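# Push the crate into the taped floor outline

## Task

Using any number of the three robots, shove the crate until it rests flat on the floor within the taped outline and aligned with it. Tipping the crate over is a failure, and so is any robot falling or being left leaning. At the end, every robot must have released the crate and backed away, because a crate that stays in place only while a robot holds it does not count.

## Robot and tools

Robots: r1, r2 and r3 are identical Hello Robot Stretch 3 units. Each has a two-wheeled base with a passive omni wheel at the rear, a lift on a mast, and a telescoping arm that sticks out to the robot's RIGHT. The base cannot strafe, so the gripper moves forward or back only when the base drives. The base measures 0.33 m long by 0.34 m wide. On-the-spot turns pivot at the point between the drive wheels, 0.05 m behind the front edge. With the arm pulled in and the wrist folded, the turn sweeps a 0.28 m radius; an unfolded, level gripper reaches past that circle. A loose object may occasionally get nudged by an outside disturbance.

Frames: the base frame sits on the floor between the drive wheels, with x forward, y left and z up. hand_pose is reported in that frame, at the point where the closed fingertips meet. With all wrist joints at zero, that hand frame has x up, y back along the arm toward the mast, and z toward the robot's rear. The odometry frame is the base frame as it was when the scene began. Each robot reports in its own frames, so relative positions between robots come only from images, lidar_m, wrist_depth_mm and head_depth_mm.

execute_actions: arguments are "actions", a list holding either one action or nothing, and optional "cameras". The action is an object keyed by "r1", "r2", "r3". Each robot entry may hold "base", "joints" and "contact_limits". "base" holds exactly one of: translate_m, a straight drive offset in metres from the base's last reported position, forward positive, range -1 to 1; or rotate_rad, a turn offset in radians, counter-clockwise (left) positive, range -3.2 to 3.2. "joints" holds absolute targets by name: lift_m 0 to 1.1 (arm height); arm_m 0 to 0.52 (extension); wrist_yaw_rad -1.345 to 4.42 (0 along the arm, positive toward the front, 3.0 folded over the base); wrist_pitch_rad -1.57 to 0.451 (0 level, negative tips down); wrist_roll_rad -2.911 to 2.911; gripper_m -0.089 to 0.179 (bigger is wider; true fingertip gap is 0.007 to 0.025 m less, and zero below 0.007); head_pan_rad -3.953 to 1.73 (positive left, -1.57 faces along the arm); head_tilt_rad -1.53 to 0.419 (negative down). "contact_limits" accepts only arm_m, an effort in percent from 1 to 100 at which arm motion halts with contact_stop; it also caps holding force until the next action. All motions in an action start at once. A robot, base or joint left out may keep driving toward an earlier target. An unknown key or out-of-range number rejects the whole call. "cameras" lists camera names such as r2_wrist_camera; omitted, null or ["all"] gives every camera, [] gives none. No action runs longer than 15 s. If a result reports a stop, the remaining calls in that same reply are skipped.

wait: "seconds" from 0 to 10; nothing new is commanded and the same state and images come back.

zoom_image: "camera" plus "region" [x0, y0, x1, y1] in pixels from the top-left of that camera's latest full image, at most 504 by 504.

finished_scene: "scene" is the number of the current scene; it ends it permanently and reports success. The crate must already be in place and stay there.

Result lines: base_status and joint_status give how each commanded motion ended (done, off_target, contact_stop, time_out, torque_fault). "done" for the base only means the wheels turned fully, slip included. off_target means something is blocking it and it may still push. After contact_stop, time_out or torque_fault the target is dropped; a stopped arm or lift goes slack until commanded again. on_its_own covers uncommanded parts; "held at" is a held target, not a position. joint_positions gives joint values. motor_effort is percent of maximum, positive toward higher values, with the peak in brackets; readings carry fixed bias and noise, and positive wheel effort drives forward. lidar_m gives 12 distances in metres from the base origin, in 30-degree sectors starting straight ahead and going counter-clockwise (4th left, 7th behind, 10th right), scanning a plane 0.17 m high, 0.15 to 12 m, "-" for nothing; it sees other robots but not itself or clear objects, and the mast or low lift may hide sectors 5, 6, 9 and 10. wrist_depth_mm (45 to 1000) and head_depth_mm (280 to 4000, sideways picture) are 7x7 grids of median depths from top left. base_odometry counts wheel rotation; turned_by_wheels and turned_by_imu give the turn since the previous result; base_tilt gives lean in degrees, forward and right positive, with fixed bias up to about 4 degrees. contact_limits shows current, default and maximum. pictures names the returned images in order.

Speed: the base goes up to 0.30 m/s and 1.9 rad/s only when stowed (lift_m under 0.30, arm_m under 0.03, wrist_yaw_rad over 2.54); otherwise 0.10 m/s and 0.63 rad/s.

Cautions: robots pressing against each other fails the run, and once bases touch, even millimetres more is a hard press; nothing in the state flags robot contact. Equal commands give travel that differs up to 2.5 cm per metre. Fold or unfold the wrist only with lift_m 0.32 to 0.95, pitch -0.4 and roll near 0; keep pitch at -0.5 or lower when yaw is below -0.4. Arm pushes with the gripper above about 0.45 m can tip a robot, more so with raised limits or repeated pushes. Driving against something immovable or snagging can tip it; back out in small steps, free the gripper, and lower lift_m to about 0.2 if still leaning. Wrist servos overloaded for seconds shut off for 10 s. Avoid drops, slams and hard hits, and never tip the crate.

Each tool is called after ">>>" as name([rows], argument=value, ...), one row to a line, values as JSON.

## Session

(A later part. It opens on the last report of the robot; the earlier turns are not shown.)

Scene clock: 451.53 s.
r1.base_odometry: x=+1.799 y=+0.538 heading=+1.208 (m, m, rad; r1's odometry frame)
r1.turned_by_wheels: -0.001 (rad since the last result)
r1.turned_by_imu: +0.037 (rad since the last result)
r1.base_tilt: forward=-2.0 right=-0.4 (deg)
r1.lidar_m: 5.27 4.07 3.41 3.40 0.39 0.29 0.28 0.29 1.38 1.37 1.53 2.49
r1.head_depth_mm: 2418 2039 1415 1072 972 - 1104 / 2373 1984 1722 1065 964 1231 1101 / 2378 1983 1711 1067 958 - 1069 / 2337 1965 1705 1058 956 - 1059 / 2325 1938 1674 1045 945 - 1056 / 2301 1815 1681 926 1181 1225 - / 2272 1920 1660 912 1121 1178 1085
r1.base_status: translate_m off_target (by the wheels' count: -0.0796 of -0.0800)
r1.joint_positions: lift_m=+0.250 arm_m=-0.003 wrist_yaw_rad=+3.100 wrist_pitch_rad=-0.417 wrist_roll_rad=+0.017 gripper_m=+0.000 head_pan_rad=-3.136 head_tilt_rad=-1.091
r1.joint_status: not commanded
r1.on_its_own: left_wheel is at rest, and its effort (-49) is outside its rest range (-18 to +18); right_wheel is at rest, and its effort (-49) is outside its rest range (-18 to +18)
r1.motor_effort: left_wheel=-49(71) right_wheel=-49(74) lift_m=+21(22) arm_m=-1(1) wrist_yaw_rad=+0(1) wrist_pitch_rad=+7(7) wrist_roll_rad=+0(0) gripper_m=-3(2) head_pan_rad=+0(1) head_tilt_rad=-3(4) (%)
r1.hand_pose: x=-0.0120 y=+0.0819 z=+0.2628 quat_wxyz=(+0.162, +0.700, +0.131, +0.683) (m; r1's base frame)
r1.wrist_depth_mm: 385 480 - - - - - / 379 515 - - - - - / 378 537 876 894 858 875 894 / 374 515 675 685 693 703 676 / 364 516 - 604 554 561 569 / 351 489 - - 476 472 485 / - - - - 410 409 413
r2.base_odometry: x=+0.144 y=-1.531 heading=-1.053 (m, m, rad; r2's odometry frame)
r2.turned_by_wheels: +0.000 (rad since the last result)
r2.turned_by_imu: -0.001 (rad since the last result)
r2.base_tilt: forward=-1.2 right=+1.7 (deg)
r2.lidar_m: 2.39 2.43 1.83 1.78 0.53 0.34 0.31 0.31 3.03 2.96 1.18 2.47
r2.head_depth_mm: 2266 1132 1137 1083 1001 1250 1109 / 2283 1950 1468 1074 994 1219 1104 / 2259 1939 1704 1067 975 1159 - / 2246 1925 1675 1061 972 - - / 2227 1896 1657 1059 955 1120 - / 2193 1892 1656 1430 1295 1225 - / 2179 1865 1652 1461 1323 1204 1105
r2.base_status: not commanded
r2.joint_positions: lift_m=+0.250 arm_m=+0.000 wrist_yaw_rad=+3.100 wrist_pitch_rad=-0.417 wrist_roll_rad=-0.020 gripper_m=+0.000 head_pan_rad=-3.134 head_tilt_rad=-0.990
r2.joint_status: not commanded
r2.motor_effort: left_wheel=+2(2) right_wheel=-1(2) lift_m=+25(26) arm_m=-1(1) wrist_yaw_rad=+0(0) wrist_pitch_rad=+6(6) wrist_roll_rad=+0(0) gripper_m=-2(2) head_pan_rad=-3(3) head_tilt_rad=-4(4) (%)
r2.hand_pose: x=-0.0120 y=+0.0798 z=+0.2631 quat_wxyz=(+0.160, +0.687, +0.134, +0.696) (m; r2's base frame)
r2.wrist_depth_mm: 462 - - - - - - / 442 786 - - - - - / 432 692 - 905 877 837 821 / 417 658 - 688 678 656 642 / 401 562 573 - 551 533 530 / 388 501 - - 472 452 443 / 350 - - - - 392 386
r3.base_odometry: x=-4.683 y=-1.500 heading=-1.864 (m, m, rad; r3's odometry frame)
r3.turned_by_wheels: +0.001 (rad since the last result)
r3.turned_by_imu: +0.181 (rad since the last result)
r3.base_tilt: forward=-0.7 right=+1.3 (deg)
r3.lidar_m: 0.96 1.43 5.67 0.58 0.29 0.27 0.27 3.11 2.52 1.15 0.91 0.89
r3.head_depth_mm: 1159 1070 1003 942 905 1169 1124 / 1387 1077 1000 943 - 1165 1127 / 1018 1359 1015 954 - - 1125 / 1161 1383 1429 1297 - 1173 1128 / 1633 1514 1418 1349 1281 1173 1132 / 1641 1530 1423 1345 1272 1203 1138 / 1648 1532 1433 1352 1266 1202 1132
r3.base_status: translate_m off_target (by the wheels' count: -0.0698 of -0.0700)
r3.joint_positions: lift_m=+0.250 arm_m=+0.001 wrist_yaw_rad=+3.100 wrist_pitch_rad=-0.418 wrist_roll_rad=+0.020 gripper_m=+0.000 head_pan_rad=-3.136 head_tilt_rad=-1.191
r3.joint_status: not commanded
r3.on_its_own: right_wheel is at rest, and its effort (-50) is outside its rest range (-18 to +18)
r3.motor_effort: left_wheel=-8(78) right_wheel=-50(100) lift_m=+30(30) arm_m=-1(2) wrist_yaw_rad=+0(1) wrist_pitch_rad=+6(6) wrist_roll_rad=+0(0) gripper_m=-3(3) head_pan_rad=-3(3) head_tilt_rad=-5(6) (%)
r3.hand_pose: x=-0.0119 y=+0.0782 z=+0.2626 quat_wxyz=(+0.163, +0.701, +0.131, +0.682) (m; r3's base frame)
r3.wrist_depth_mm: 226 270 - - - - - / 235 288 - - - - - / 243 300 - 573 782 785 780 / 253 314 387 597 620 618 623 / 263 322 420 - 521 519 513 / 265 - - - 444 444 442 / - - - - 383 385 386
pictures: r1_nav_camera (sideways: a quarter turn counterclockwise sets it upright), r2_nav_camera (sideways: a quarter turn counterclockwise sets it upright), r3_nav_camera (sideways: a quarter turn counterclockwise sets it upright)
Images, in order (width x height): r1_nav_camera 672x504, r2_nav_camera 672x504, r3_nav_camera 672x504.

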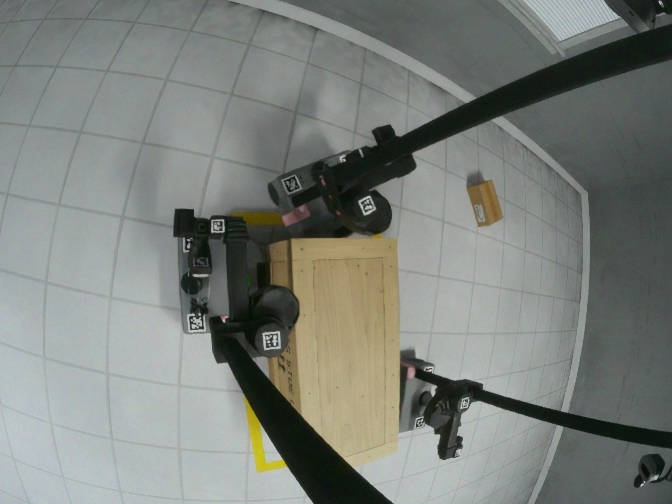

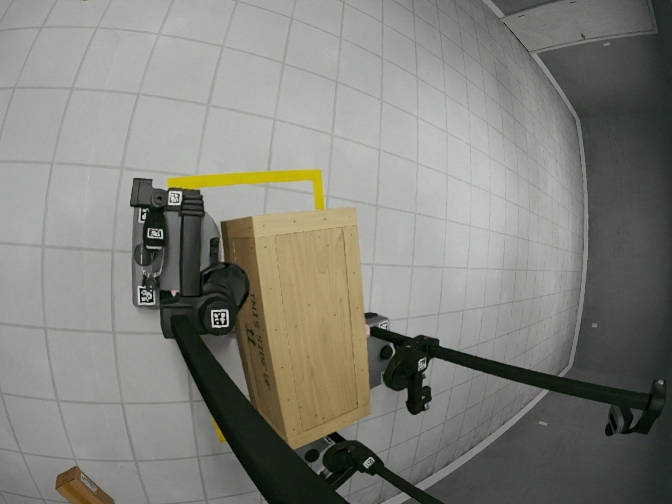

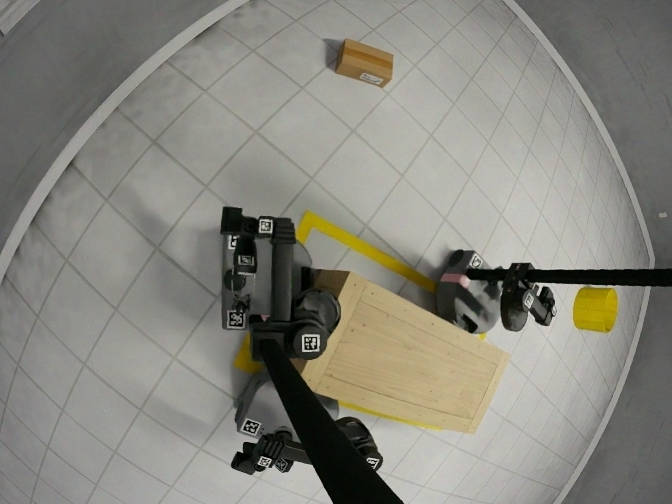

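Rotated to about 12°. Back off and inspect.

>>> execute_actions([
  {"r3":{"base":{"translate_m":0.4}},"r1":{"base":{"translate_m":0.45}},"r2":{"base":{"translate_m":0.45}}},
], cameras=["r1_nav_camera","r2_nav_camera","r3_nav_camera","r1_head_camera","r2_head_camera","r3_head_camera"])

Scene clock: 456.87 s.
r1.base_odometry: x=+1.959 y=+0.959 heading=+1.208 (m, m, rad; r1's odometry frame)
r1.turned_by_wheels: +0.000 (rad since the last result)
r1.turned_by_imu: +0.002 (rad since the last result)
r1.base_tilt: forward=-1.9 right=-0.5 (deg)
r1.lidar_m: 4.85 3.95 3.33 3.30 2.43 0.75 0.73 0.90 1.04 1.46 1.64 2.65
r1.head_depth_mm: 1714 1859 1224 1400 1353 - 1109 / 2388 1902 1215 1415 1345 1244 1095 / 2351 1983 1208 1425 1343 - 1068 / 2313 1954 1199 1422 1357 - 1059 / 2307 1939 1225 1438 1322 - 1057 / 2309 1915 1672 1469 1305 1214 - / 2298 1897 1658 1432 1309 1175 1084
r1.base_status: done
r1.joint_positions: lift_m=+0.250 arm_m=-0.003 wrist_yaw_rad=+3.100 wrist_pitch_rad=-0.417 wrist_roll_rad=+0.017 gripper_m=+0.000 head_pan_rad=-3.136 head_tilt_rad=-1.091
r1.joint_status: not commanded
r1.motor_effort: left_wheel=+0(39) right_wheel=+0(42) lift_m=+21(21) arm_m=-2(1) wrist_yaw_rad=-1(0) wrist_pitch_rad=+7(7) wrist_roll_rad=+0(0) gripper_m=-2(2) head_pan_rad=-1(1) head_tilt_rad=-3(4) (%)
r1.hand_pose: x=-0.0120 y=+0.0819 z=+0.2628 quat_wxyz=(+0.162, +0.700, +0.131, +0.683) (m; r1's base frame)
r1.wrist_depth_mm: - - - - - - - / - - - - - - - / 866 861 864 864 879 886 888 / 692 677 682 668 690 694 695 / 549 562 - 603 555 559 561 / 465 510 - - 478 470 480 / - - - - 412 419 411
r2.base_odometry: x=+0.367 y=-1.922 heading=-1.053 (m, m, rad; r2's odometry frame)
r2.turned_by_wheels: +0.000 (rad since the last result)
r2.turned_by_imu: -0.001 (rad since the last result)
r2.base_tilt: forward=-1.2 right=+1.8 (deg)
r2.lidar_m: 1.95 2.04 1.80 1.76 1.85 0.83 0.75 4.07 3.05 1.07 2.67 2.00
r2.head_depth_mm: 2252 1398 1250 1473 1366 1253 1112 / 1900 1860 1230 1447 1361 1236 1110 / 2197 1894 1225 1433 1357 1277 - / 2233 1923 1217 1429 1343 - - / 2202 1911 1208 1419 1342 1250 - / 2213 1879 1656 1473 1329 1223 - / 2162 1878 1641 1462 1322 1209 1103
r2.base_status: done
r2.joint_positions: lift_m=+0.250 arm_m=+0.000 wrist_yaw_rad=+3.100 wrist_pitch_rad=-0.417 wrist_roll_rad=-0.020 gripper_m=+0.000 head_pan_rad=-3.134 head_tilt_rad=-0.990
r2.joint_status: not commanded
r2.motor_effort: left_wheel=+2(15) right_wheel=-1(4) lift_m=+25(25) arm_m=-1(1) wrist_yaw_rad=+0(1) wrist_pitch_rad=+6(6) wrist_roll_rad=+0(0) gripper_m=-2(2) head_pan_rad=-3(2) head_tilt_rad=-4(5) (%)
r2.hand_pose: x=-0.0120 y=+0.0798 z=+0.2631 quat_wxyz=(+0.160, +0.687, +0.134, +0.696) (m; r2's base frame)
r2.wrist_depth_mm: - - - - - - - / - - - - - - - / - 977 - 900 865 861 819 / 751 729 - 694 672 655 642 / 602 593 574 - 550 537 520 / 495 506 - - 471 454 444 / 439 - - - - 391 386
r3.base_odometry: x=-4.799 y=-1.883 heading=-1.864 (m, m, rad; r3's odometry frame)
r3.turned_by_wheels: +0.000 (rad since the last result)
r3.turned_by_imu: +0.001 (rad since the last result)
r3.base_tilt: forward=-0.7 right=+1.2 (deg)
r3.lidar_m: 0.61 0.91 3.76 5.43 4.25 0.63 0.64 1.67 1.61 0.73 0.58 0.57
r3.head_depth_mm: 1153 1074 1143 1325 1262 1175 1120 / 1160 1070 1164 1332 - 1166 1127 / 1630 1077 1273 1337 - - 1123 / 1626 1523 1402 1340 - 1168 1123 / 1634 1530 1424 1335 1279 1170 1134 / 1646 1534 1425 1346 1274 1197 1134 / 1663 1534 1440 1349 1272 1197 1138
r3.base_status: done
r3.joint_positions: lift_m=+0.250 arm_m=+0.001 wrist_yaw_rad=+3.100 wrist_pitch_rad=-0.418 wrist_roll_rad=+0.020 gripper_m=+0.000 head_pan_rad=-3.136 head_tilt_rad=-1.191
r3.joint_status: not commanded
r3.motor_effort: left_wheel=+0(11) right_wheel=+1(36) lift_m=+30(30) arm_m=-1(1) wrist_yaw_rad=+0(0) wrist_pitch_rad=+6(7) wrist_roll_rad=+0(0) gripper_m=-3(3) head_pan_rad=-3(3) head_tilt_rad=-6(7) (%)
r3.hand_pose: x=-0.0119 y=+0.0782 z=+0.2626 quat_wxyz=(+0.163, +0.701, +0.131, +0.682) (m; r3's base frame)
r3.wrist_depth_mm: - - - - - - - / - 819 - - - - - / 796 777 - 782 783 790 788 / 629 628 630 624 621 628 619 / 517 517 539 - 517 517 520 / 456 - - - 442 443 442 / - - - - 387 384 386
pictures: r1_head_camera (sideways: a quarter turn clockwise sets it upright), r1_nav_camera (sideways: a quarter turn counterclockwise sets it upright), r2_head_camera (sideways: a quarter turn clockwise sets it upright), r2_nav_camera (sideways: a quarter turn counterclockwise sets it upright), r3_head_camera (sideways: a quarter turn clockwise sets it upright), r3_nav_camera (sideways: a quarter turn counterclockwise sets it upright)
Images, in order (width x height): r1_head_camera 896x504, r1_nav_camera 672x504, r2_head_camera 896x504, r2_nav_camera 672x504, r3_head_camera 896x504, r3_nav_camera 672x504.

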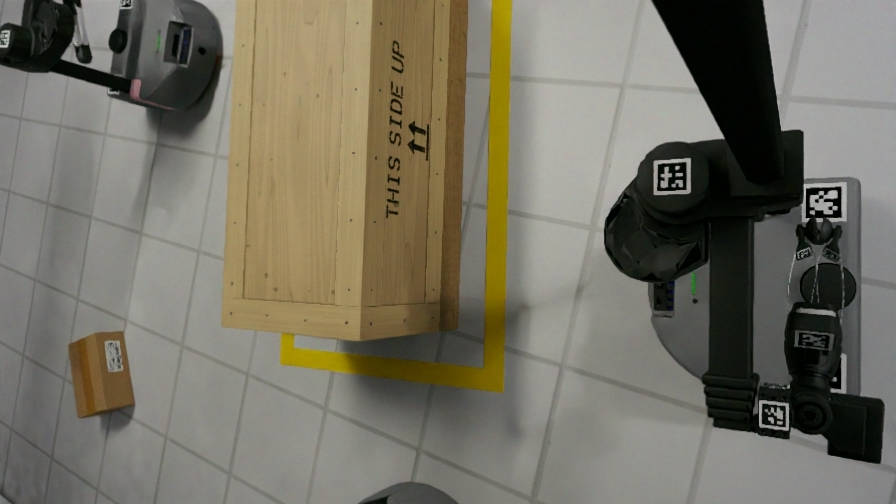

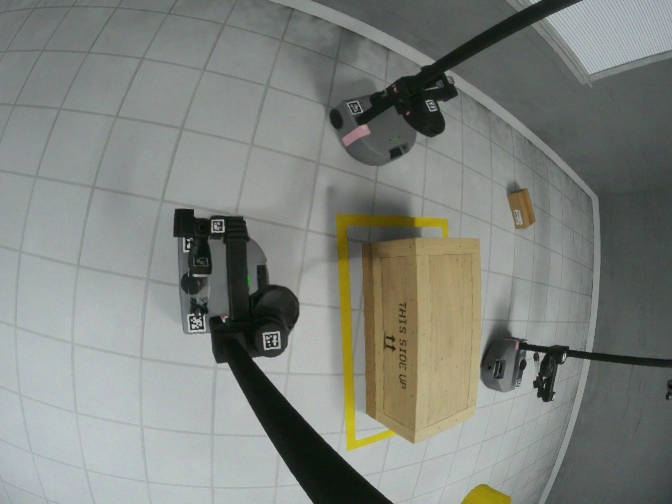

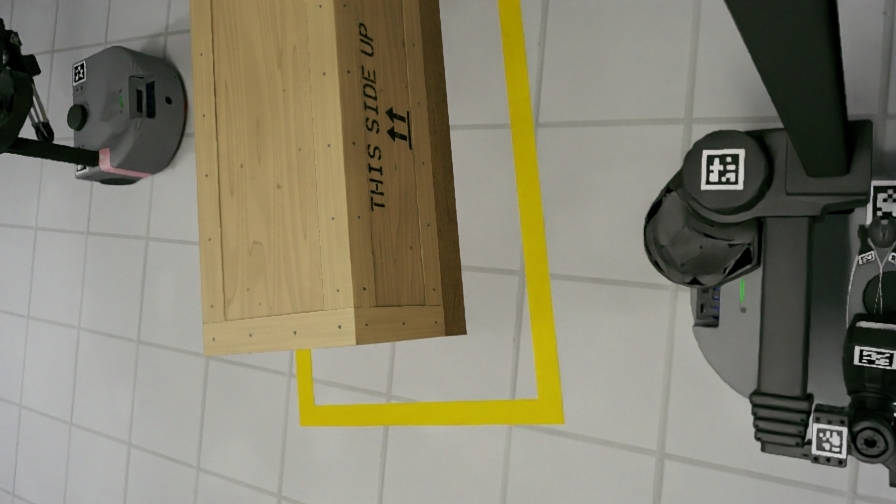

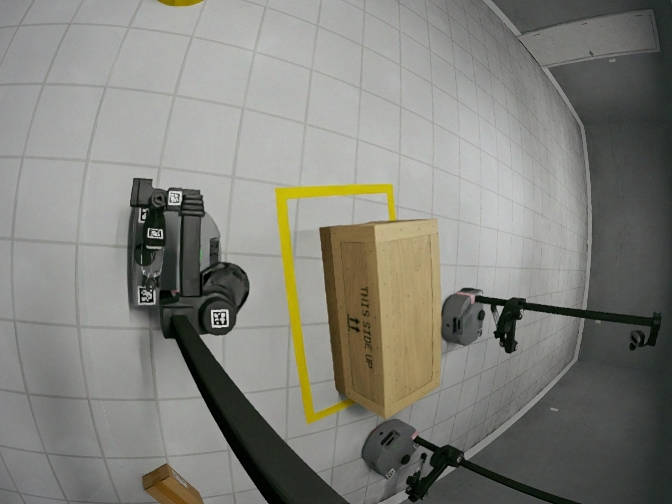

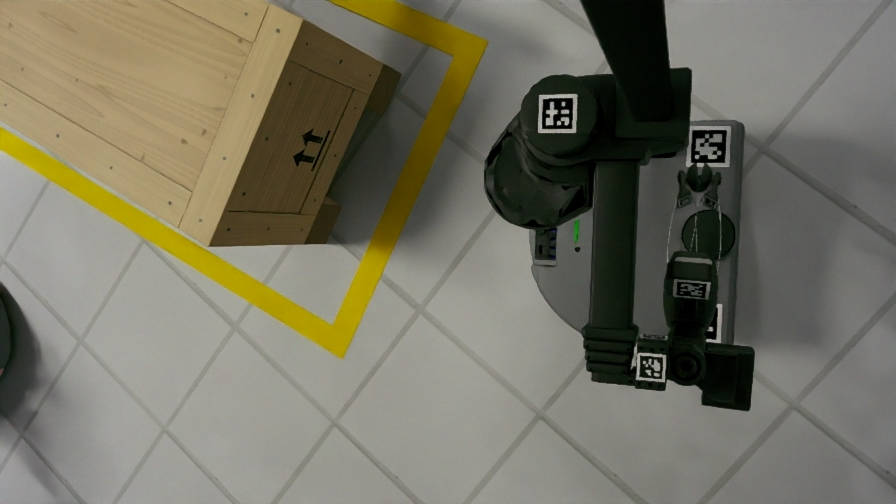

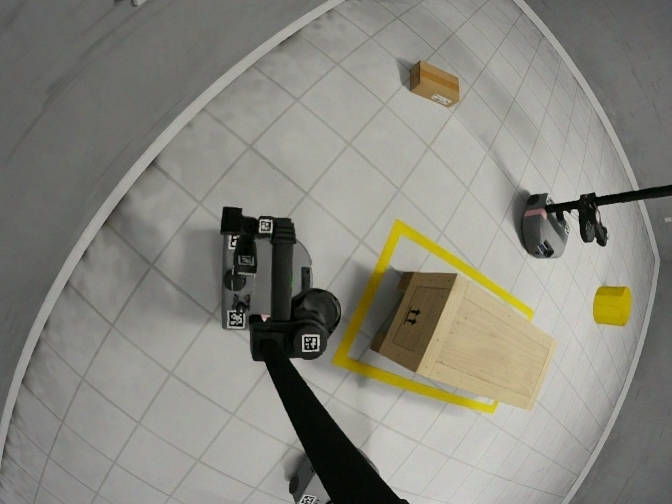

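Inside and aligned.

>>> finished_scene(scene=1)

The scene is finished: the task was done.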